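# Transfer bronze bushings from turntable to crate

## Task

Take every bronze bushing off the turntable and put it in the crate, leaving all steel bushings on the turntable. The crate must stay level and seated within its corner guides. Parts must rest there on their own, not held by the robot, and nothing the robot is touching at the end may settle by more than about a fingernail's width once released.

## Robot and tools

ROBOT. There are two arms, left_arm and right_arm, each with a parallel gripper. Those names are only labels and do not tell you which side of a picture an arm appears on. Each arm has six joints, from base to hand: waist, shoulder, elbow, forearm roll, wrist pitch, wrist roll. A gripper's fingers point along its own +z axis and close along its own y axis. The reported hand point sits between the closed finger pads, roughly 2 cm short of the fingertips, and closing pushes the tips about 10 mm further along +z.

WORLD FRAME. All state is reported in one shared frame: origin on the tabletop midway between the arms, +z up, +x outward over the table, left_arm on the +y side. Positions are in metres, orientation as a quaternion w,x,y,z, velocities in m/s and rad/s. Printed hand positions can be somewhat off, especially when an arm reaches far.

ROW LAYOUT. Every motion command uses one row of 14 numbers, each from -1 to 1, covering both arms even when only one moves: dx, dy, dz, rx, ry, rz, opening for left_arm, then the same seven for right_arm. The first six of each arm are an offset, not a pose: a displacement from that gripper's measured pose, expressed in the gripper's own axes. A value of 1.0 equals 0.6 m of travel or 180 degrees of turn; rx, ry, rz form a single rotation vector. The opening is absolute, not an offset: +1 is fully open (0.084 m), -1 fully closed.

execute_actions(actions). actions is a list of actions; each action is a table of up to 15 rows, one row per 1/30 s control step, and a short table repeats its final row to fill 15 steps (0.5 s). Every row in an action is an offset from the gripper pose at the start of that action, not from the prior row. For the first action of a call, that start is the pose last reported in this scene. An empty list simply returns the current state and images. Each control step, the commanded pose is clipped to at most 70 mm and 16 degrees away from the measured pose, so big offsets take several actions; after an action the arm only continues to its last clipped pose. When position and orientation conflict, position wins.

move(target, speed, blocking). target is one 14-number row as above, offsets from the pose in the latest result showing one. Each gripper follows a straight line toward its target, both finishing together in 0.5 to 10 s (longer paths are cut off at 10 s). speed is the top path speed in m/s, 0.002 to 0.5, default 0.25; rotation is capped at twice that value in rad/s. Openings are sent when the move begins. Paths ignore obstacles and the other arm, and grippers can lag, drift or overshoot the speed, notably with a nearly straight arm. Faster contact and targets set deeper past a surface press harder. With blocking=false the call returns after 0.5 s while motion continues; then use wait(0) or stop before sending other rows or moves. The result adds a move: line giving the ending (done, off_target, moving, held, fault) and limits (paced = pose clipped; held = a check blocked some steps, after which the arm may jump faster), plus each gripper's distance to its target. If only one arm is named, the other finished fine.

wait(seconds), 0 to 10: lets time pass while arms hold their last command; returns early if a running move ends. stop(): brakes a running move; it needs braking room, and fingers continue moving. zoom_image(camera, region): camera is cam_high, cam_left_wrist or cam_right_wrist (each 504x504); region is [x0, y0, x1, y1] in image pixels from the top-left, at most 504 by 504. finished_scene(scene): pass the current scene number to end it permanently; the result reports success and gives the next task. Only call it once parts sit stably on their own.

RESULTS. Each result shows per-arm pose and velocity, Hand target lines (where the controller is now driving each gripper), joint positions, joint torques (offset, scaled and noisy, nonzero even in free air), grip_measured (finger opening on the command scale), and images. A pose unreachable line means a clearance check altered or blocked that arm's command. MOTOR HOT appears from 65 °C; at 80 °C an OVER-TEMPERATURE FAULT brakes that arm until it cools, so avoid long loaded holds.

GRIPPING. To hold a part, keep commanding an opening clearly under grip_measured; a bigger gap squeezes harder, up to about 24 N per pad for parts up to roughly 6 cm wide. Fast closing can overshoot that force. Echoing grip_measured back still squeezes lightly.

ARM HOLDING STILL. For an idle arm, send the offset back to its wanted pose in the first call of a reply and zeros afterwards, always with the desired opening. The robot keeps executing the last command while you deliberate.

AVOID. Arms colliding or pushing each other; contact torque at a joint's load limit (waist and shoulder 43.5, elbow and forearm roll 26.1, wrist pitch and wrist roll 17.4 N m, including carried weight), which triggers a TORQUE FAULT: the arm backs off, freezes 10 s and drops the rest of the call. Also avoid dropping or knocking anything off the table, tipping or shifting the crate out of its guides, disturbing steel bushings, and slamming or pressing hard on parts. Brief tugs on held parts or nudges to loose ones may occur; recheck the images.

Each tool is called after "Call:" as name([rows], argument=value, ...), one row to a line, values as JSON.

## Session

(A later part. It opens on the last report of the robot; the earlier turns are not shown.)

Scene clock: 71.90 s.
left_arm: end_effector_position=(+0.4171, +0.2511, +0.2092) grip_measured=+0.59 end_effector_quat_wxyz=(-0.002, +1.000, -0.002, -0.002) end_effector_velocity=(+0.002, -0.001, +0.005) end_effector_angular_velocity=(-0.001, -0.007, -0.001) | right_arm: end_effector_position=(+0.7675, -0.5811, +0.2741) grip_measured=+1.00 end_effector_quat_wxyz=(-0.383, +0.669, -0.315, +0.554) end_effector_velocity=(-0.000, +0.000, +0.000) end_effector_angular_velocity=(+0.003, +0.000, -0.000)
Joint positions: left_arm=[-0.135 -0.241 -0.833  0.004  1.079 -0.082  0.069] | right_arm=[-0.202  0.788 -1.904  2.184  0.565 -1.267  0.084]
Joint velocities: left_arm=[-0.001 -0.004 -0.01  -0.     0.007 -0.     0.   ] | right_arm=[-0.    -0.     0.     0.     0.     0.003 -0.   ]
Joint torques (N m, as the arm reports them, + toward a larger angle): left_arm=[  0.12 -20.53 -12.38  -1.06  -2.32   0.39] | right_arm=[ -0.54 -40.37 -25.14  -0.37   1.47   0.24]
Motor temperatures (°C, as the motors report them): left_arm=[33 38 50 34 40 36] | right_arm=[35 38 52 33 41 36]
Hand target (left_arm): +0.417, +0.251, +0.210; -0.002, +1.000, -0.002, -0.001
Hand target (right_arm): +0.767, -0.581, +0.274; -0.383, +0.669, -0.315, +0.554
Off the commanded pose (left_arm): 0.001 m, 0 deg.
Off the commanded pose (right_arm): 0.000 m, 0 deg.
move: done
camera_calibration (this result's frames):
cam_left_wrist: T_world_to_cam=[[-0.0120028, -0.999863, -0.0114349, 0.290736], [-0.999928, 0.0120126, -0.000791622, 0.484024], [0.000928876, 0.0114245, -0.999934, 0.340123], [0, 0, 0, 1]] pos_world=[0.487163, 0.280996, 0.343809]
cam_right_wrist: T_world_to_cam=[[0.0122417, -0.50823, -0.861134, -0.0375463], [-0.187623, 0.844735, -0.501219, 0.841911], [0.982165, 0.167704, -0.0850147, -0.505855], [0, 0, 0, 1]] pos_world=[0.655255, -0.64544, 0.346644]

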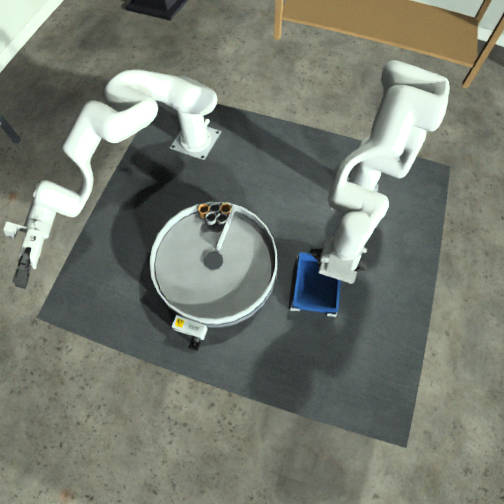

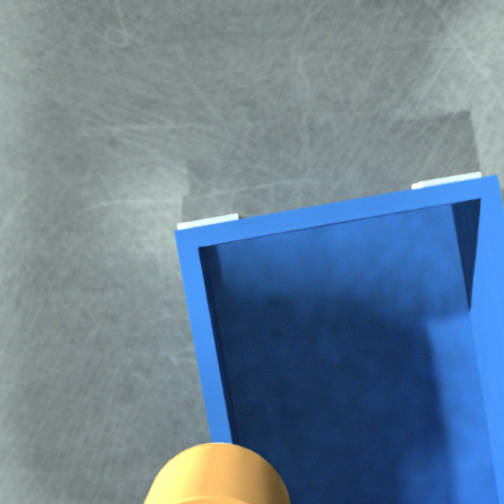

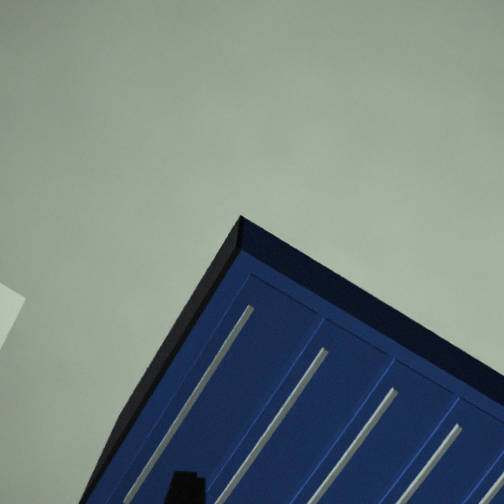

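Call:
move(target=[0,0.1,0,0,0,0,0.6,0,0,0,0,0,0,1], speed=0.15)

Call:
move(target=[0,0,0.25,0,0,0,0.6,0,0,0,0,0,0,1], speed=0.08)

Call:
move(target=[0,0,0,0,0,0.15,0.6,0,0,0,0,0,0,1], speed=0.3)

Call:
move(target=[0,0,-0.15,0,0,-0.15,0.6,0,0,0,0,0,0,1], speed=0.3)

Scene clock: 80.87 s.
left_arm: end_effector_position=(+0.4168, +0.1915, +0.2090) grip_measured=+0.59 end_effector_quat_wxyz=(-0.002, +1.000, -0.002, -0.002) end_effector_velocity=(+0.000, -0.002, +0.000) end_effector_angular_velocity=(+0.001, +0.001, +0.000) | right_arm: end_effector_position=(+0.7675, -0.5811, +0.2741) grip_measured=+1.00 end_effector_quat_wxyz=(-0.383, +0.669, -0.315, +0.554) end_effector_velocity=(+0.000, +0.000, +0.000) end_effector_angular_velocity=(-0.000, -0.002, +0.001)
Joint positions: left_arm=[-0.281 -0.209 -0.864  0.004  1.077 -0.228  0.069] | right_arm=[-0.202  0.788 -1.904  2.184  0.565 -1.267  0.084]
Joint velocities: left_arm=[-0.005  0.002 -0.002  0.     0.001 -0.005 -0.   ] | right_arm=[-0.    -0.     0.     0.001  0.002 -0.001  0.   ]
Joint torques (N m, as the arm reports them, + toward a larger angle): left_arm=[  0.29 -20.98 -12.32  -0.76  -2.16   0.04] | right_arm=[ -0.59 -40.5  -25.16  -0.32   1.53   0.07]
Motor temperatures (°C, as the motors report them): left_arm=[33 38 51 34 40 36] | right_arm=[35 38 52 33 41 36]
Hand target (left_arm): +0.417, +0.191, +0.209; -0.002, +1.000, -0.002, -0.002
Hand target (right_arm): +0.767, -0.581, +0.274; -0.383, +0.669, -0.315, +0.554
Off the commanded pose (left_arm): 0.000 m, 0 deg.
Off the commanded pose (right_arm): 0.000 m, 0 deg.
move: done
camera_calibration (this result's frames):
cam_left_wrist: T_world_to_cam=[[-0.0117089, -0.999868, -0.0112674, 0.230966], [-0.999931, 0.0117213, -0.00103537, 0.484571], [0.0011673, 0.0112545, -0.999936, 0.340617], [0, 0, 0, 1]] pos_world=[0.486844, 0.221422, 0.343699]
cam_right_wrist: T_world_to_cam=[[0.0122417, -0.50823, -0.861134, -0.0375462], [-0.187623, 0.844735, -0.501219, 0.841911], [0.982165, 0.167704, -0.0850146, -0.505855], [0, 0, 0, 1]] pos_world=[0.655255, -0.64544, 0.346644]

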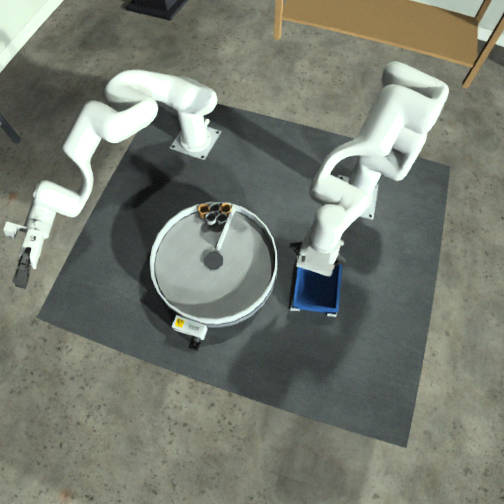

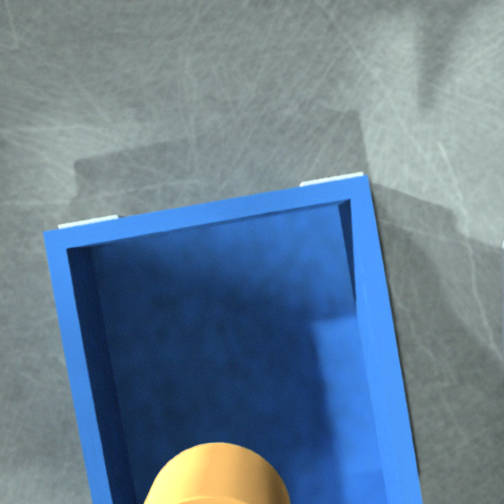

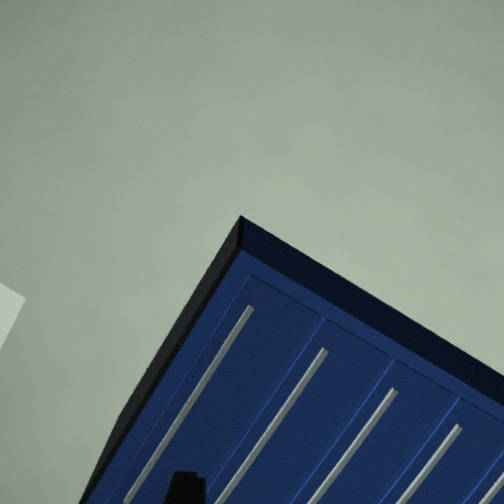

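Scene clock: 83.17 s.
left_arm: end_effector_position=(+0.4205, +0.1899, +0.0638) grip_measured=+0.61 end_effector_quat_wxyz=(-0.000, +1.000, -0.003, +0.004) end_effector_velocity=(-0.002, +0.000, -0.004) end_effector_angular_velocity=(+0.001, +0.006, +0.001) | right_arm: end_effector_position=(+0.7675, -0.5811, +0.2741) grip_measured=+1.00 end_effector_quat_wxyz=(-0.383, +0.669, -0.315, +0.554) end_effector_velocity=(+0.000, +0.000, -0.000) end_effector_angular_velocity=(-0.000, +0.001, +0.001)
Joint positions: left_arm=[-0.282  0.057 -0.678  0.004  0.613 -0.228  0.069] | right_arm=[-0.202  0.788 -1.904  2.184  0.565 -1.267  0.084]
Joint velocities: left_arm=[-0.     0.008  0.004 -0.    -0.006 -0.001  0.001] | right_arm=[ 0.     0.     0.    -0.001  0.001  0.001  0.   ]
Joint torques (N m, as the arm reports them, + toward a larger angle): left_arm=[ 4.14 -0.1  -0.73  0.34 -0.83 -0.19] | right_arm=[ -0.37 -40.44 -25.08  -0.36   1.54   0.22]
Motor temperatures (°C, as the motors report them): left_arm=[33 38 50 34 40 36] | right_arm=[35 38 52 33 41 36]
Hand target (left_arm): +0.416, +0.192, +0.059; -0.002, +1.000, -0.003, -0.002
Hand target (right_arm): +0.767, -0.581, +0.274; -0.383, +0.669, -0.315, +0.554
Off the commanded pose (left_arm): 0.007 m, 1 deg.
Off the commanded pose (right_arm): 0.000 m, 0 deg.
move: off_target (left_arm)
camera_calibration (this result's frames):
cam_left_wrist: T_world_to_cam=[[-0.0131038, -0.999887, -0.00742717, 0.228208], [-0.999823, 0.0132026, -0.0134114, 0.488623], [0.0135079, 0.00725012, -0.999882, 0.190937], [0, 0, 0, 1]] pos_world=[0.488948, 0.220347, 0.199163]
cam_right_wrist: T_world_to_cam=[[0.0122416, -0.50823, -0.861134, -0.0375461], [-0.187623, 0.844735, -0.501219, 0.841911], [0.982165, 0.167704, -0.0850146, -0.505855], [0, 0, 0, 1]] pos_world=[0.655255, -0.64544, 0.346644]

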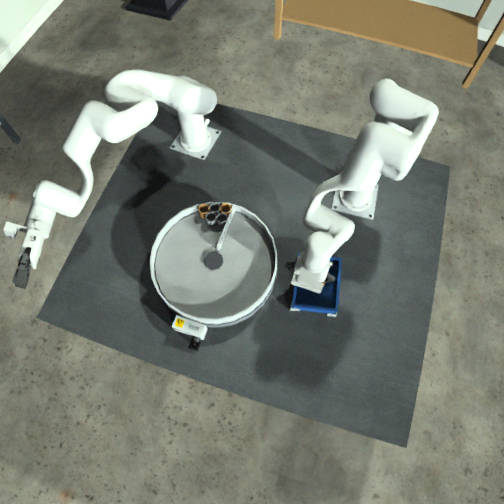

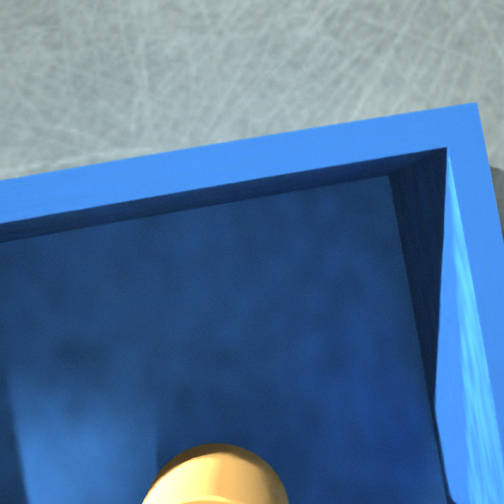

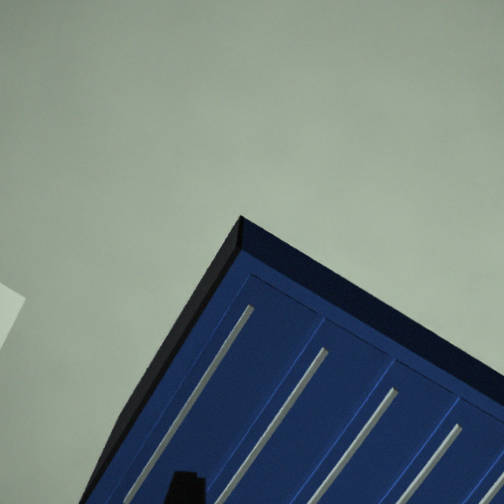

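Scene clock: 84.47 s.
left_arm: end_effector_position=(+0.4225, +0.1894, +0.0652) grip_measured=+0.60 end_effector_quat_wxyz=(-0.001, +0.972, -0.236, +0.006) end_effector_velocity=(-0.001, +0.001, -0.001) end_effector_angular_velocity=(-0.002, +0.003, -0.007) | right_arm: end_effector_position=(+0.7675, -0.5811, +0.2741) grip_measured=+1.00 end_effector_quat_wxyz=(-0.383, +0.669, -0.315, +0.554) end_effector_velocity=(+0.000, -0.000, -0.000) end_effector_angular_velocity=(-0.000, +0.000, -0.000)
Joint positions: left_arm=[-0.282  0.057 -0.683  0.004  0.613  0.242  0.069] | right_arm=[-0.202  0.788 -1.904  2.184  0.565 -1.267  0.084]
Joint velocities: left_arm=[ 0.002 -0.     0.002 -0.004  0.     0.012  0.   ] | right_arm=[-0.  0. -0. -0. -0.  0.  0.]
Joint torques (N m, as the arm reports them, + toward a larger angle): left_arm=[ 1.11 -8.01 -0.59 -0.17  2.08  0.15] | right_arm=[ -0.71 -40.59 -24.92  -0.41   1.49   0.14]
Motor temperatures (°C, as the motors report them): left_arm=[33 38 50 34 40 36] | right_arm=[35 38 52 33 41 36]
Hand target (left_arm): +0.421, +0.190, +0.064; -0.001, +0.972, -0.236, +0.004
Hand target (right_arm): +0.767, -0.581, +0.274; -0.383, +0.669, -0.315, +0.554
Off the commanded pose (left_arm): 0.003 m, 0 deg.
Off the commanded pose (right_arm): 0.000 m, 0 deg.
move: done
camera_calibration (this result's frames):
cam_left_wrist: T_world_to_cam=[[-0.465064, -0.885189, -0.0124808, 0.397278], [-0.885043, 0.465219, -0.0164237, 0.356735], [0.0203444, 0.00340799, -0.999787, 0.190209], [0, 0, 0, 1]] pos_world=[0.496615, 0.185058, 0.200986]
cam_right_wrist: T_world_to_cam=[[0.0122416, -0.50823, -0.861134, -0.0375461], [-0.187623, 0.844735, -0.501219, 0.841911], [0.982165, 0.167704, -0.0850146, -0.505856], [0, 0, 0, 1]] pos_world=[0.655255, -0.64544, 0.346644]

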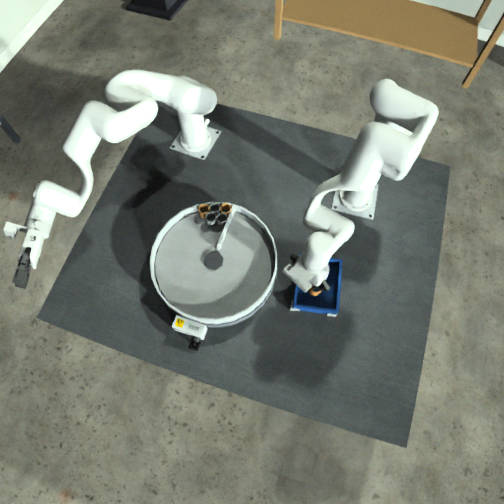

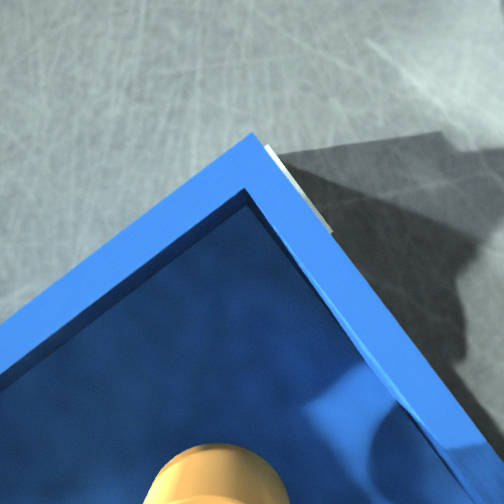

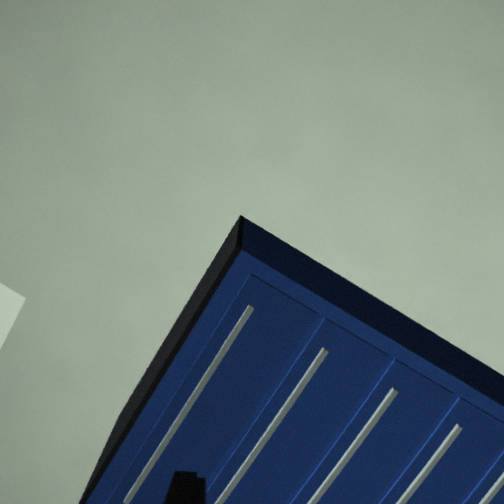

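Scene clock: 85.77 s.
left_arm: end_effector_position=(+0.4210, +0.1898, +0.1547) grip_measured=+0.59 end_effector_quat_wxyz=(+0.000, +1.000, -0.003, +0.006) end_effector_velocity=(+0.001, -0.001, +0.003) end_effector_angular_velocity=(+0.001, -0.002, +0.005) | right_arm: end_effector_position=(+0.7675, -0.5811, +0.2741) grip_measured=+1.00 end_effector_quat_wxyz=(-0.383, +0.669, -0.315, +0.554) end_effector_velocity=(-0.000, -0.000, +0.001) end_effector_angular_velocity=(-0.001, -0.000, -0.002)
Joint positions: left_arm=[-0.282 -0.136 -0.769  0.003  0.893 -0.228  0.069] | right_arm=[-0.202  0.788 -1.904  2.184  0.565 -1.267  0.084]
Joint velocities: left_arm=[-0.003 -0.003 -0.005  0.002  0.006 -0.009 -0.   ] | right_arm=[-0.    -0.001  0.     0.    -0.002 -0.     0.   ]
Joint torques (N m, as the arm reports them, + toward a larger angle): left_arm=[  0.27 -22.16 -12.05  -1.1   -2.1    0.02] | right_arm=[ -0.59 -40.4  -24.98  -0.45   1.47   0.23]
Motor temperatures (°C, as the motors report them): left_arm=[33 38 49 34 40 36] | right_arm=[35 38 52 33 41 36]
Hand target (left_arm): +0.421, +0.190, +0.155; +0.000, +1.000, -0.003, +0.006
Hand target (right_arm): +0.767, -0.581, +0.274; -0.383, +0.669, -0.315, +0.554
Off the commanded pose (left_arm): 0.001 m, 0 deg.
Off the commanded pose (right_arm): 0.000 m, 0 deg.
move: done
camera_calibration (this result's frames):
cam_left_wrist: T_world_to_cam=[[-0.0128483, -0.999893, -0.00704071, 0.228527], [-0.999775, 0.0129652, -0.0168151, 0.490898], [0.0169046, 0.00682308, -0.999834, 0.280516], [0, 0, 0, 1]] pos_world=[0.488981, 0.220223, 0.290333]
cam_right_wrist: T_world_to_cam=[[0.0122416, -0.50823, -0.861134, -0.0375462], [-0.187623, 0.844735, -0.501219, 0.841911], [0.982165, 0.167704, -0.0850145, -0.505856], [0, 0, 0, 1]] pos_world=[0.655255, -0.64544, 0.346644]

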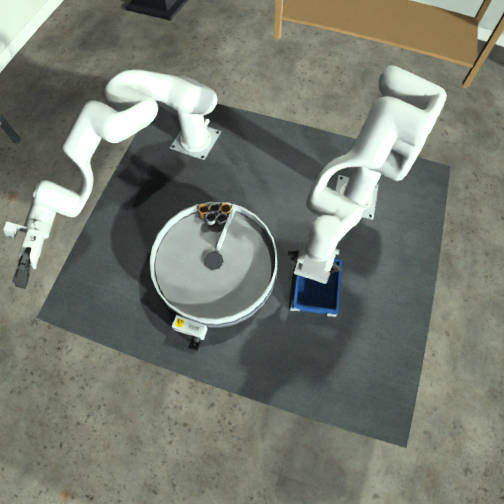

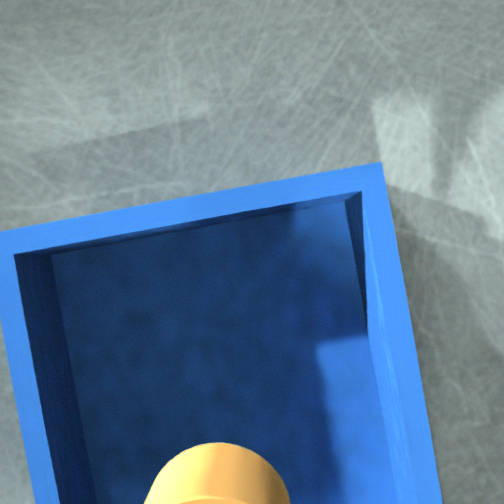

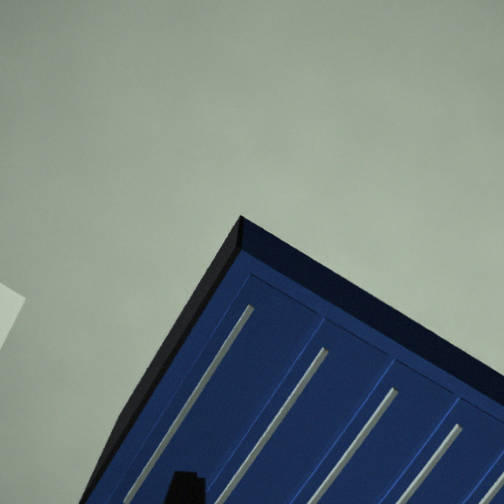

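Call:
move(target=[0,-0.06,0,0,0,0,-0.4,0,0,0,0,0,0,1], speed=0.15)

Call:
move(target=[0,0,0.16,0,0,0,-0.4,0,0,0,0,0,0,1], speed=0.06)

Call:
move(target=[0,0,0,0,0.12,0,-0.4,0,0,0,0,0,0,1], speed=0.2)

Call:
move(target=[0,0,-0.15,0,0,0,-0.4,0,0,0,0,0,0,1], speed=0.2)

Scene clock: 96.27 s.
left_arm: end_effector_position=(+0.4212, +0.2255, +0.1547) grip_measured=-0.42 end_effector_quat_wxyz=(+0.000, +1.000, -0.003, +0.006) end_effector_velocity=(-0.000, +0.001, -0.000) end_effector_angular_velocity=(-0.001, +0.001, -0.001) | right_arm: end_effector_position=(+0.7675, -0.5811, +0.2741) grip_measured=+1.00 end_effector_quat_wxyz=(-0.383, +0.669, -0.315, +0.554) end_effector_velocity=(-0.000, +0.000, -0.000) end_effector_angular_velocity=(-0.000, +0.000, +0.000)
Joint positions: left_arm=[-0.196 -0.158 -0.746  0.002  0.892 -0.141  0.026] | right_arm=[-0.202  0.788 -1.904  2.184  0.565 -1.267  0.084]
Joint velocities: left_arm=[ 0.003 -0.001  0.001 -0.001 -0.     0.005 -0.   ] | right_arm=[ 0.  0.  0. -0.  0. -0.  0.]
Joint torques (N m, as the arm reports them, + toward a larger angle): left_arm=[  0.49 -21.15 -11.95  -0.89  -2.47  -0.19] | right_arm=[ -0.45 -40.29 -25.05  -0.35   1.63   0.11]
Motor temperatures (°C, as the motors report them): left_arm=[33 38 50 34 40 36] | right_arm=[35 38 52 33 41 36]
Hand target (left_arm): +0.421, +0.226, +0.155; +0.000, +1.000, -0.003, +0.006
Hand target (right_arm): +0.767, -0.581, +0.274; -0.383, +0.669, -0.315, +0.554
Off the commanded pose (left_arm): 0.000 m, 0 deg.
Off the commanded pose (right_arm): 0.000 m, 0 deg.
move: done
camera_calibration (this result's frames):
cam_left_wrist: T_world_to_cam=[[-0.0130286, -0.99989, -0.00714538, 0.264368], [-0.999774, 0.0131466, -0.0167207, 0.490575], [0.0168128, 0.00692592, -0.999835, 0.280212], [0, 0, 0, 1]] pos_world=[0.489197, 0.255949, 0.290258]
cam_right_wrist: T_world_to_cam=[[0.0122417, -0.50823, -0.861134, -0.0375462], [-0.187623, 0.844735, -0.501219, 0.841911], [0.982165, 0.167704, -0.0850144, -0.505856], [0, 0, 0, 1]] pos_world=[0.655255, -0.64544, 0.346644]

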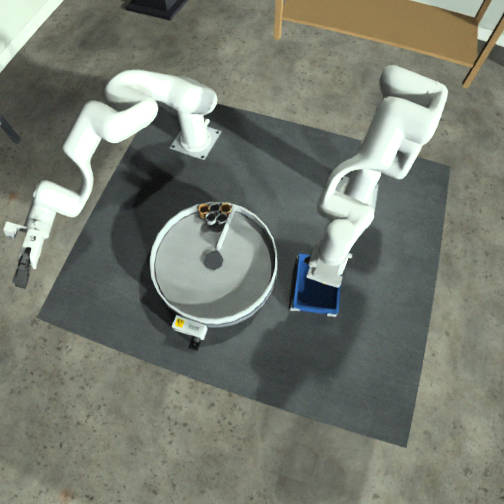

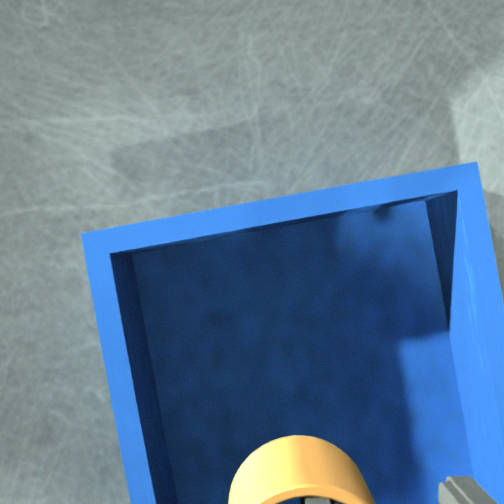

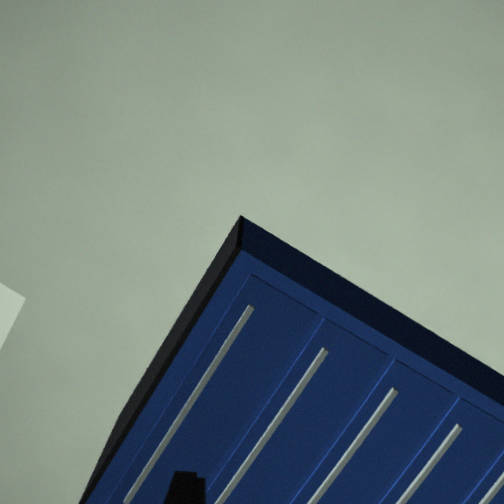

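Scene clock: 98.23 s.
left_arm: end_effector_position=(+0.4227, +0.2252, +0.0590) grip_measured=-0.42 end_effector_quat_wxyz=(+0.000, +1.000, -0.003, +0.006) end_effector_velocity=(+0.001, -0.001, -0.001) end_effector_angular_velocity=(-0.000, -0.002, -0.002) | right_arm: end_effector_position=(+0.7675, -0.5811, +0.2741) grip_measured=+1.00 end_effector_quat_wxyz=(-0.383, +0.669, -0.315, +0.554) end_effector_velocity=(+0.000, +0.000, +0.000) end_effector_angular_velocity=(-0.002, +0.000, +0.001)
Joint positions: left_arm=[-0.195  0.054 -0.656  0.002  0.589 -0.141  0.026] | right_arm=[-0.202  0.788 -1.904  2.184  0.565 -1.267  0.084]
Joint velocities: left_arm=[-0.001  0.004 -0.001  0.001 -0.006  0.    -0.   ] | right_arm=[-0.     0.    -0.    -0.002  0.001 -0.    -0.   ]
Joint torques (N m, as the arm reports them, + toward a larger angle): left_arm=[  0.13 -24.4  -10.3   -1.12  -2.1    0.09] | right_arm=[ -0.65 -40.24 -25.02  -0.38   1.51   0.25]
Motor temperatures (°C, as the motors report them): left_arm=[33 38 50 34 40 36] | right_arm=[35 38 52 33 41 36]
Hand target (left_arm): +0.423, +0.225, +0.059; +0.000, +1.000, -0.003, +0.006
Hand target (right_arm): +0.767, -0.581, +0.274; -0.383, +0.669, -0.315, +0.554
Off the commanded pose (left_arm): 0.001 m, 0 deg.
Off the commanded pose (right_arm): 0.000 m, 0 deg.
move: done
camera_calibration (this result's frames):
cam_left_wrist: T_world_to_cam=[[-0.013361, -0.999888, -0.00671287, 0.263506], [-0.999761, 0.0134749, -0.0172179, 0.490396], [0.0173064, 0.00648122, -0.999829, 0.184478], [0, 0, 0, 1]] pos_world=[0.490607, 0.255673, 0.194659]
cam_right_wrist: T_world_to_cam=[[0.0122417, -0.50823, -0.861134, -0.0375461], [-0.187623, 0.844735, -0.501219, 0.841911], [0.982165, 0.167704, -0.0850145, -0.505856], [0, 0, 0, 1]] pos_world=[0.655255, -0.64544, 0.346644]

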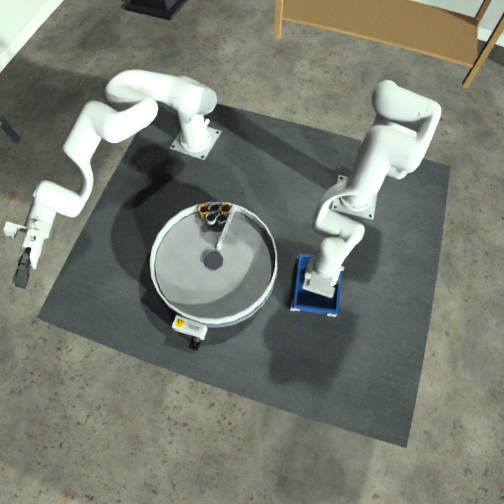

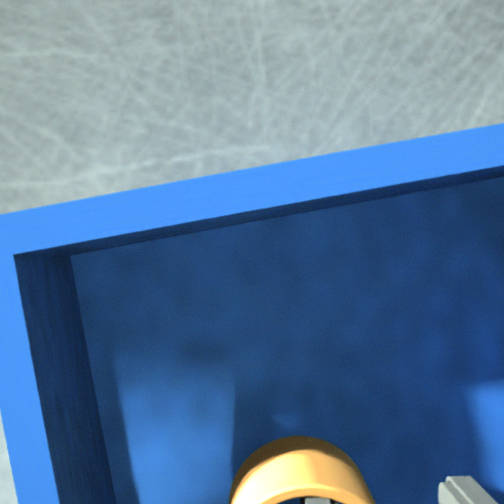

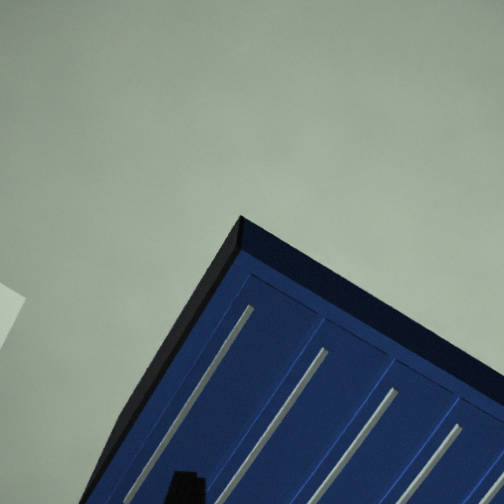

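Scene clock: 99.70 s.
left_arm: end_effector_position=(+0.4228, +0.2253, +0.0590) grip_measured=-0.42 end_effector_quat_wxyz=(+0.009, +0.982, -0.005, +0.189) end_effector_velocity=(-0.000, +0.001, -0.001) end_effector_angular_velocity=(+0.035, -0.013, +0.014) | right_arm: end_effector_position=(+0.7675, -0.5811, +0.2741) grip_measured=+1.00 end_effector_quat_wxyz=(-0.383, +0.669, -0.315, +0.554) end_effector_velocity=(-0.000, +0.000, -0.001) end_effector_angular_velocity=(-0.000, +0.001, +0.001)
Joint positions: left_arm=[-0.121 -0.036 -0.361  0.429  0.017 -0.488  0.026] | right_arm=[-0.202  0.788 -1.904  2.184  0.565 -1.267  0.084]
Joint velocities: left_arm=[ 0.07   0.009 -0.028  0.441  0.012 -0.375 -0.   ] | right_arm=[ 0.     0.001  0.001 -0.001  0.001  0.     0.   ]
Joint torques (N m, as the arm reports them, + toward a larger angle): left_arm=[ -0.42 -19.54  -8.46  -1.71  -3.18   0.05] | right_arm=[ -0.71 -40.92 -25.08  -0.24   1.45   0.25]
Motor temperatures (°C, as the motors report them): left_arm=[33 38 49 34 40 36] | right_arm=[35 38 52 33 41 36]
Hand target (left_arm): +0.423, +0.225, +0.059; +0.006, +0.982, -0.004, +0.190
Hand target (right_arm): +0.767, -0.581, +0.274; -0.383, +0.669, -0.315, +0.554
Off the commanded pose (left_arm): 0.000 m, 1 deg.
Off the commanded pose (right_arm): 0.000 m, 0 deg.
move: done
camera_calibration (this result's frames):
cam_left_wrist: T_world_to_cam=[[-0.017009, -0.999837, 0.00605865, 0.26435], [-0.926728, 0.0134899, -0.375491, 0.480784], [0.375348, -0.0120014, -0.926806, 0.0329499], [0, 0, 0, 1]] pos_world=[0.437684, 0.258217, 0.209467]
cam_right_wrist: T_world_to_cam=[[0.0122418, -0.50823, -0.861134, -0.0375462], [-0.187623, 0.844735, -0.501219, 0.841911], [0.982165, 0.167704, -0.0850144, -0.505856], [0, 0, 0, 1]] pos_world=[0.655255, -0.64544, 0.346644]

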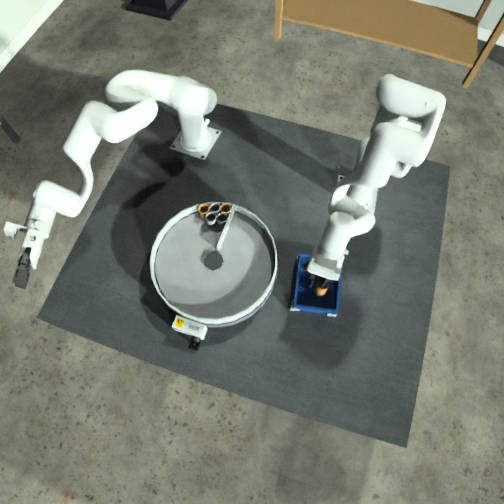

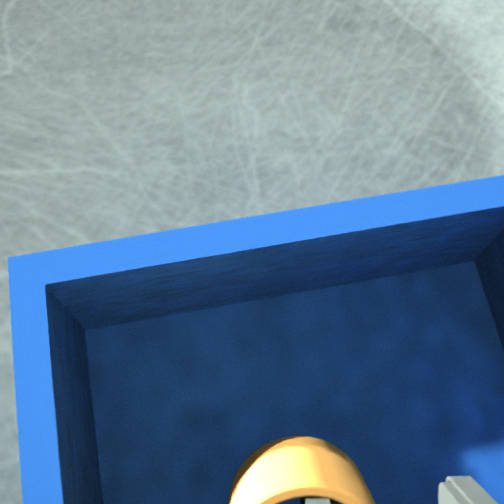

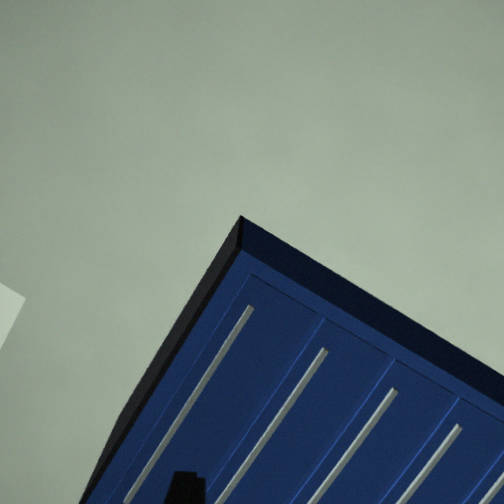

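Scene clock: 100.77 s.
left_arm: end_effector_position=(+0.3892, +0.2271, +0.1420) grip_measured=-0.42 end_effector_quat_wxyz=(+0.009, +0.982, -0.005, +0.188) end_effector_velocity=(+0.000, +0.000, +0.002) end_effector_angular_velocity=(-0.003, -0.000, -0.001) | right_arm: end_effector_position=(+0.7675, -0.5811, +0.2741) grip_measured=+1.00 end_effector_quat_wxyz=(-0.383, +0.669, -0.315, +0.554) end_effector_velocity=(+0.000, +0.000, -0.000) end_effector_angular_velocity=(+0.001, -0.000, +0.000)
Joint positions: left_arm=[-0.209 -0.472 -0.282  0.109  0.378 -0.243  0.026] | right_arm=[-0.202  0.788 -1.904  2.184  0.565 -1.267  0.084]
Joint velocities: left_arm=[ 0.    -0.007 -0.002 -0.011  0.008  0.011  0.   ] | right_arm=[-0.     0.001 -0.     0.001  0.001 -0.    -0.   ]
Joint torques (N m, as the arm reports them, + toward a larger angle): left_arm=[ -0.17 -11.99 -11.82  -1.09  -2.77  -0.08] | right_arm=[ -0.67 -40.01 -25.1   -0.32   1.47   0.21]
Motor temperatures (°C, as the motors report them): left_arm=[33 38 49 34 40 36] | right_arm=[35 38 52 33 41 36]
Hand target (left_arm): +0.389, +0.227, +0.142; +0.009, +0.982, -0.005, +0.189
Hand target (right_arm): +0.767, -0.581, +0.274; -0.383, +0.669, -0.315, +0.554
Off the commanded pose (left_arm): 0.001 m, 0 deg.
Off the commanded pose (right_arm): 0.000 m, 0 deg.
move: done
camera_calibration (this result's frames):
cam_left_wrist: T_world_to_cam=[[-0.016765, -0.999842, 0.00582711, 0.265043], [-0.926993, 0.013359, -0.37484, 0.480831], [0.374703, -0.0116859, -0.927071, 0.122726], [0, 0, 0, 1]] pos_world=[0.404185, 0.260012, 0.292466]
cam_right_wrist: T_world_to_cam=[[0.0122416, -0.50823, -0.861134, -0.037546], [-0.187623, 0.844735, -0.501218, 0.841911], [0.982165, 0.167704, -0.0850146, -0.505855], [0, 0, 0, 1]] pos_world=[0.655255, -0.64544, 0.346644]

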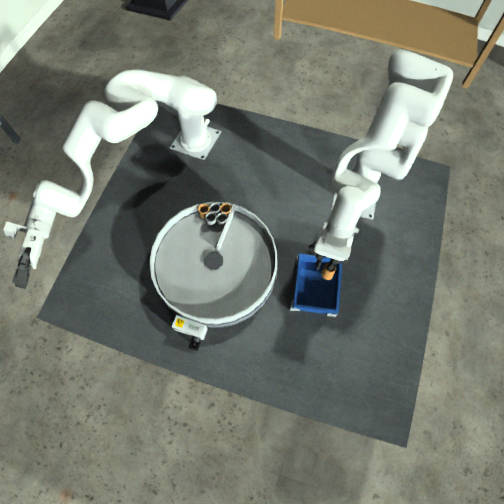

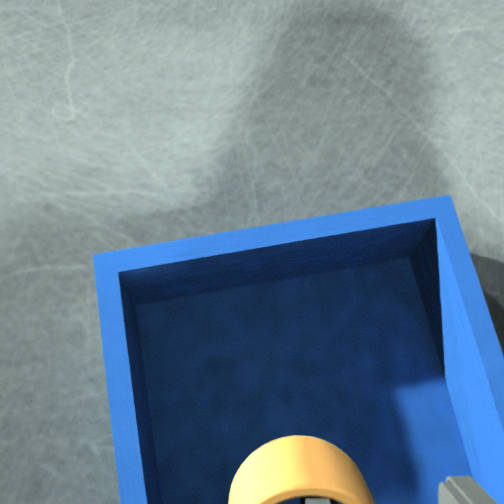

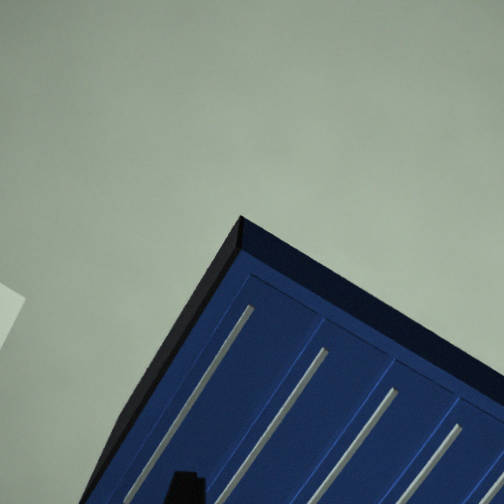

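Call:
move(target=[0,0,0.185,0,0,0,-0.4,0,0,0,0,0,0,1], speed=0.06)

Call:
move(target=[0,0,-0.15,0,0,0,-0.4,0,0,0,0,0,0,1], speed=0.2)

Scene clock: 111.40 s.
left_arm: end_effector_position=(+0.4313, +0.2249, +0.0403) grip_measured=-0.42 end_effector_quat_wxyz=(+0.015, +0.983, -0.006, +0.184) end_effector_velocity=(-0.001, +0.001, -0.003) end_effector_angular_velocity=(+0.014, +0.002, +0.005) | right_arm: end_effector_position=(+0.7675, -0.5811, +0.2741) grip_measured=+1.00 end_effector_quat_wxyz=(-0.383, +0.669, -0.315, +0.554) end_effector_velocity=(-0.000, -0.000, +0.001) end_effector_angular_velocity=(-0.001, -0.001, -0.000)
Joint positions: left_arm=[-0.09   0.067 -0.406  0.522 -0.037 -0.552  0.026] | right_arm=[-0.202  0.788 -1.904  2.184  0.565 -1.267  0.084]
Joint velocities: left_arm=[ 0.05   0.016 -0.028  0.287  0.011 -0.24  -0.   ] | right_arm=[-0.    -0.002 -0.    -0.    -0.    -0.     0.   ]
Joint torques (N m, as the arm reports them, + toward a larger angle): left_arm=[  0.21 -15.15  -4.69  -1.28  -1.12  -0.06] | right_arm=[ -0.74 -40.63 -25.01  -0.31   1.4    0.17]
Motor temperatures (°C, as the motors report them): left_arm=[33 37 49 34 40 36] | right_arm=[35 38 52 33 41 36]
Hand target (left_arm): +0.430, +0.225, +0.039; +0.014, +0.983, -0.006, +0.183
Hand target (right_arm): +0.767, -0.581, +0.274; -0.383, +0.669, -0.315, +0.554
Off the commanded pose (left_arm): 0.002 m, 1 deg.
Off the commanded pose (right_arm): 0.000 m, 0 deg.
move: done
camera_calibration (this result's frames):
cam_left_wrist: T_world_to_cam=[[-0.0225842, -0.99957, 0.0186815, 0.266131], [-0.930138, 0.0141576, -0.366936, 0.482565], [0.366514, -0.0256633, -0.930059, 0.0194], [0, 0, 0, 1]] pos_world=[0.447752, 0.259683, 0.190142]
cam_right_wrist: T_world_to_cam=[[0.0122418, -0.50823, -0.861134, -0.0375461], [-0.187623, 0.844735, -0.501219, 0.841911], [0.982165, 0.167704, -0.0850144, -0.505856], [0, 0, 0, 1]] pos_world=[0.655255, -0.64544, 0.346644]

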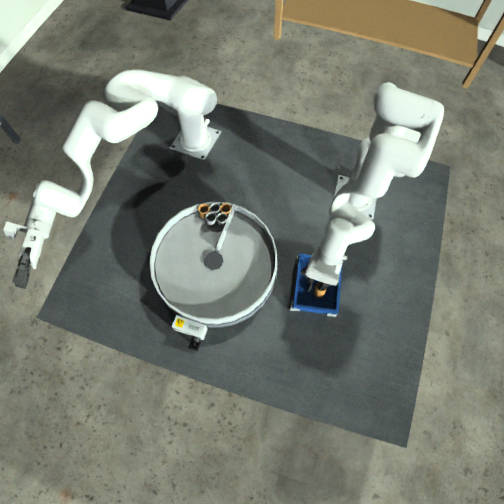

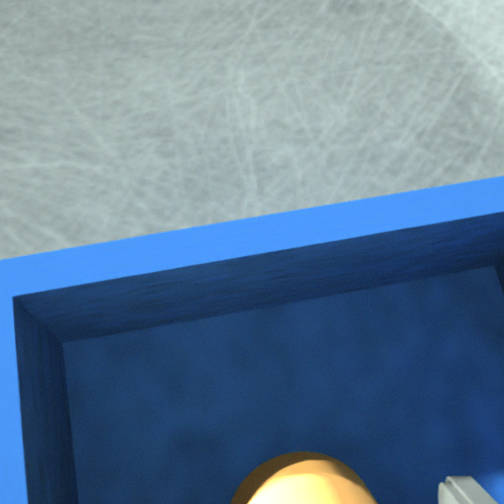

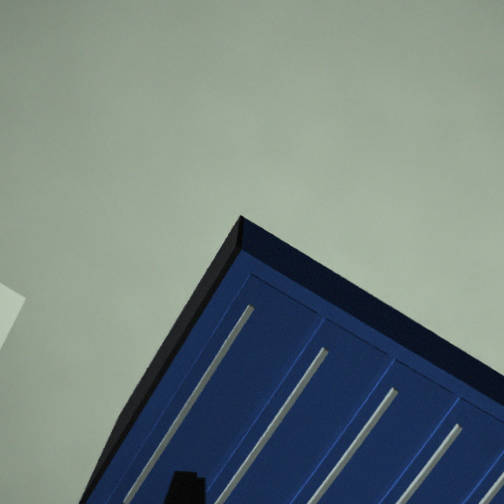

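Scene clock: 112.53 s.
left_arm: end_effector_position=(+0.3984, +0.2279, +0.1237) grip_measured=-0.42 end_effector_quat_wxyz=(+0.015, +0.983, -0.006, +0.184) end_effector_velocity=(-0.000, +0.001, +0.001) end_effector_angular_velocity=(-0.009, +0.006, -0.004) | right_arm: end_effector_position=(+0.7675, -0.5811, +0.2741) grip_measured=+1.00 end_effector_quat_wxyz=(-0.383, +0.669, -0.315, +0.554) end_effector_velocity=(+0.000, +0.000, +0.000) end_effector_angular_velocity=(-0.001, -0.001, +0.001)
Joint positions: left_arm=[-0.197 -0.372 -0.296  0.073  0.298 -0.2    0.026] | right_arm=[-0.202  0.788 -1.904  2.184  0.565 -1.267  0.084]
Joint velocities: left_arm=[ 0.002 -0.004 -0.004 -0.042  0.011  0.043 -0.   ] | right_arm=[-0.    -0.    -0.    -0.001  0.001 -0.     0.   ]
Joint torques (N m, as the arm reports them, + toward a larger angle): left_arm=[  0.02 -13.86 -11.09  -0.63  -3.08  -0.08] | right_arm=[ -0.87 -40.5  -24.9   -0.33   1.65   0.23]
Motor temperatures (°C, as the motors report them): left_arm=[33 37 49 34 40 36] | right_arm=[35 38 52 33 41 36]
Hand target (left_arm): +0.399, +0.228, +0.124; +0.016, +0.983, -0.006, +0.184
Hand target (right_arm): +0.767, -0.581, +0.274; -0.383, +0.669, -0.315, +0.554
Off the commanded pose (left_arm): 0.001 m, 0 deg.
Off the commanded pose (right_arm): 0.000 m, 0 deg.
move: done
camera_calibration (this result's frames):
cam_left_wrist: T_world_to_cam=[[-0.0220425, -0.999595, 0.0180267, 0.266652], [-0.930236, 0.0139, -0.366699, 0.482649], [0.366299, -0.024852, -0.930165, 0.10898], [0, 0, 0, 1]] pos_world=[0.414935, 0.262544, 0.27355]
cam_right_wrist: T_world_to_cam=[[0.0122419, -0.50823, -0.861134, -0.0375461], [-0.187623, 0.844735, -0.501219, 0.841911], [0.982165, 0.167704, -0.0850144, -0.505856], [0, 0, 0, 1]] pos_world=[0.655255, -0.64544, 0.346644]

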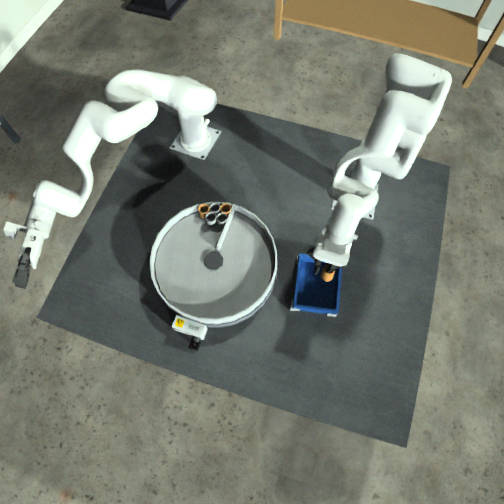

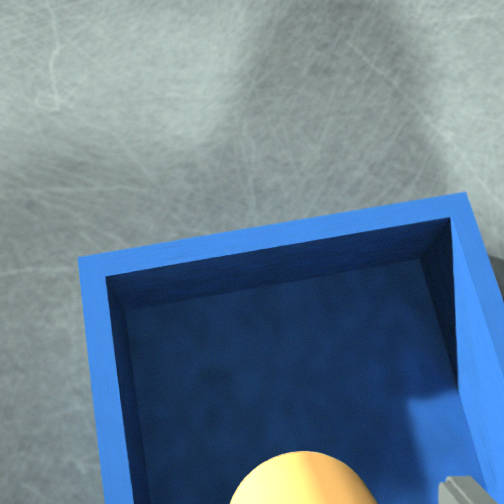

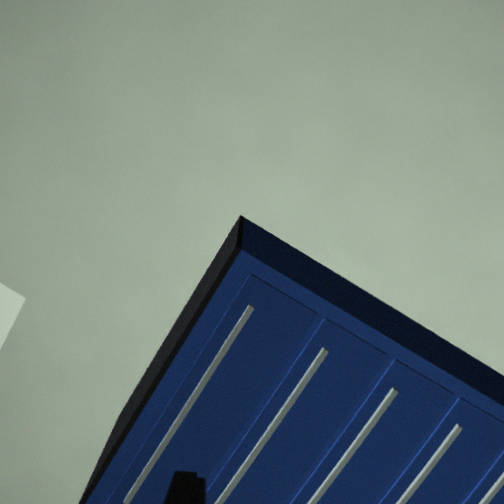

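Call:
move(target=[0.388,0.38,-0.073,0,-0.12,0,1,-0.95,-0.476,-0.271,0,0,-0.332,1], speed=0.25)

Scene clock: 130.67 s.
left_arm: end_effector_position=(+0.5952, +0.0005, +0.2559) grip_measured=+1.00 end_effector_quat_wxyz=(+0.014, +1.000, -0.008, -0.002) end_effector_velocity=(+0.001, -0.001, +0.002) end_effector_angular_velocity=(+0.004, +0.012, -0.001) | right_arm: end_effector_position=(+0.4984, +0.0184, +0.2482) grip_measured=+1.00 end_effector_quat_wxyz=(-0.057, +0.737, +0.062, +0.671) end_effector_velocity=(-0.001, +0.003, -0.001) end_effector_angular_velocity=(-0.004, +0.001, +0.002)
Joint positions: left_arm=[-0.499  0.645 -2.121 -0.027  1.469 -0.429  0.084] | right_arm=[ 0.919  0.364 -1.174  4.053  0.885 -3.752  0.084]
Joint velocities: left_arm=[ 0.     0.031 -0.058 -0.001  0.04  -0.    -0.   ] | right_arm=[ 0.005  0.003 -0.004  0.006  0.    -0.008 -0.   ]
Joint torques (N m, as the arm reports them, + toward a larger angle): left_arm=[  0.05 -42.67 -12.46  -1.32  -2.44   0.08] | right_arm=[ -0.86 -31.41 -22.76  -0.43   1.8    0.34]
Motor temperatures (°C, as the motors report them): left_arm=[33 37 50 34 41 36] | right_arm=[35 38 52 33 41 36]
Hand target (left_arm): +0.595, +0.000, +0.256; +0.013, +1.000, -0.008, -0.003
Hand target (right_arm): +0.498, +0.019, +0.248; -0.057, +0.737, +0.062, +0.671
Off the commanded pose (left_arm): 0.001 m, 0 deg.
Off the commanded pose (right_arm): 0.002 m, 0 deg.
move: done
camera_calibration (this result's frames):
cam_left_wrist: T_world_to_cam=[[-0.0240016, -0.999513, 0.0199291, 0.0420117], [-0.999712, 0.0239987, -0.000382961, 0.664972], [-0.0000954976, -0.0199325, -0.999801, 0.390188], [0, 0, 0, 1]] pos_world=[0.665826, 0.0338101, 0.389528]
cam_right_wrist: T_world_to_cam=[[0.177167, -0.98418, -0.00109744, -0.0387384], [-0.0908544, -0.0152448, -0.995747, 0.362328], [0.979978, 0.176513, -0.092118, -0.341589], [0, 0, 0, 1]] pos_world=[0.374533, 0.0276932, 0.329278]

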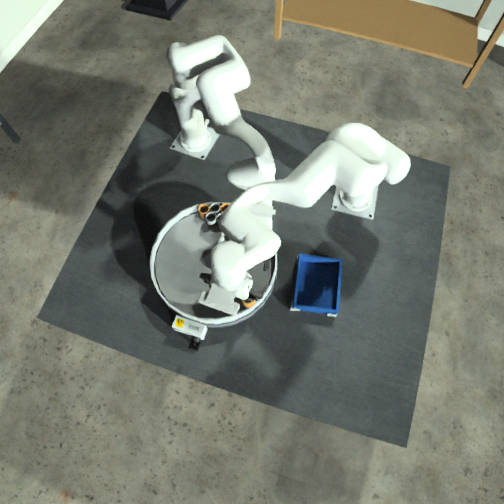

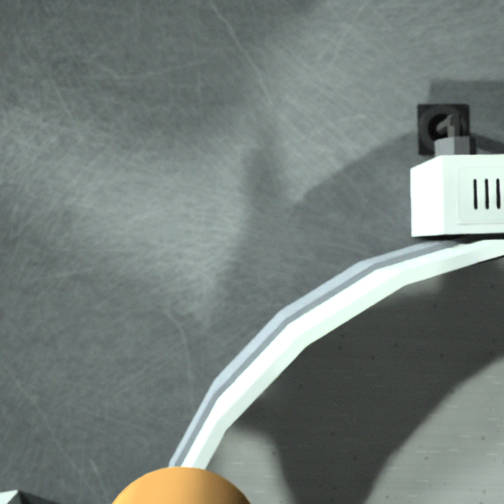

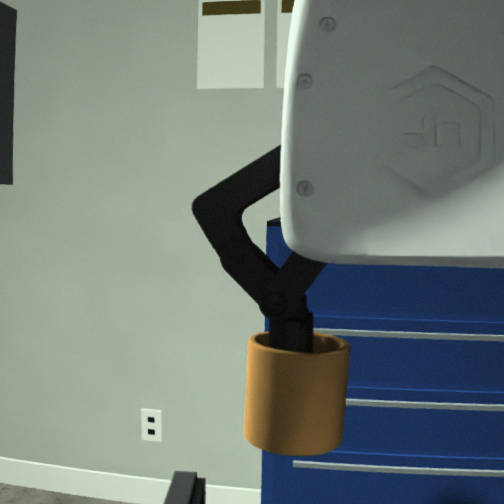

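Call:
execute_actions(actions=[])

Scene clock: 145.30 s.
left_arm: end_effector_position=(+0.5954, +0.0004, +0.2559) grip_measured=+1.00 end_effector_quat_wxyz=(+0.013, +1.000, -0.008, -0.003) end_effector_velocity=(-0.000, +0.001, -0.001) end_effector_angular_velocity=(+0.001, +0.002, +0.000) | right_arm: end_effector_position=(+0.4981, +0.0189, +0.2481) grip_measured=+1.00 end_effector_quat_wxyz=(-0.057, +0.737, +0.062, +0.671) end_effector_velocity=(-0.000, -0.000, -0.000) end_effector_angular_velocity=(+0.001, +0.001, -0.001)
Joint positions: left_arm=[-0.499  0.648 -2.126 -0.027  1.472 -0.429  0.084] | right_arm=[ 0.92   0.365 -1.174  4.054  0.885 -3.753  0.084]
Joint velocities: left_arm=[ 0.001 -0.     0.002 -0.     0.     0.001  0.   ] | right_arm=[-0.    -0.     0.001  0.002  0.     0.    -0.   ]
Joint torques (N m, as the arm reports them, + toward a larger angle): left_arm=[ -0.02 -42.32 -12.49  -1.12  -2.41   0.03] | right_arm=[ -0.34 -31.35 -22.87  -0.39   1.83   0.23]
Motor temperatures (°C, as the motors report them): left_arm=[33 40 51 34 40 36] | right_arm=[35 38 52 33 41 36]
Hand target (left_arm): +0.595, +0.000, +0.256; +0.013, +1.000, -0.008, -0.003
Hand target (right_arm): +0.498, +0.019, +0.248; -0.057, +0.737, +0.062, +0.671
Off the commanded pose (left_arm): 0.001 m, 0 deg.
Off the commanded pose (right_arm): 0.002 m, 0 deg.
camera_calibration (this result's frames):
cam_left_wrist: T_world_to_cam=[[-0.0240893, -0.999521, 0.0194492, 0.0420289], [-0.999709, 0.0241093, 0.000794421, 0.664809], [-0.00126295, -0.0194244, -0.999811, 0.390882], [0, 0, 0, 1]] pos_world=[0.666122, 0.0335733, 0.389462]
cam_right_wrist: T_world_to_cam=[[0.177623, -0.984098, -0.00087549, -0.0384877], [-0.0909952, -0.0155382, -0.99573, 0.362292], [0.979883, 0.176944, -0.0923081, -0.341335], [0, 0, 0, 1]] pos_world=[0.374271, 0.0281509, 0.329204]

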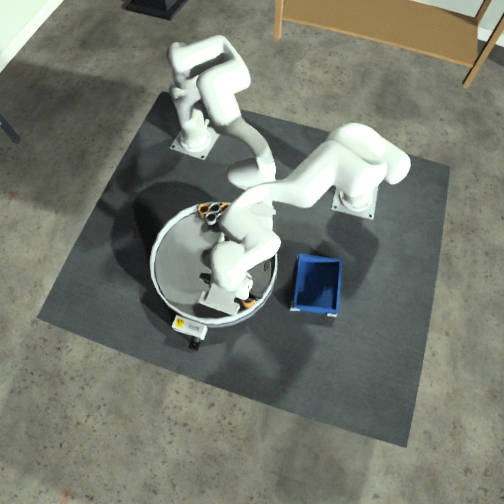

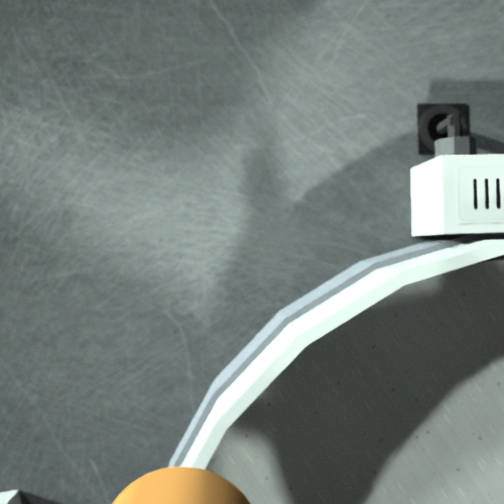

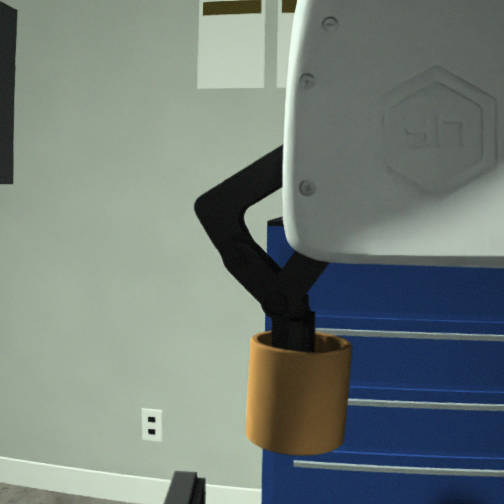

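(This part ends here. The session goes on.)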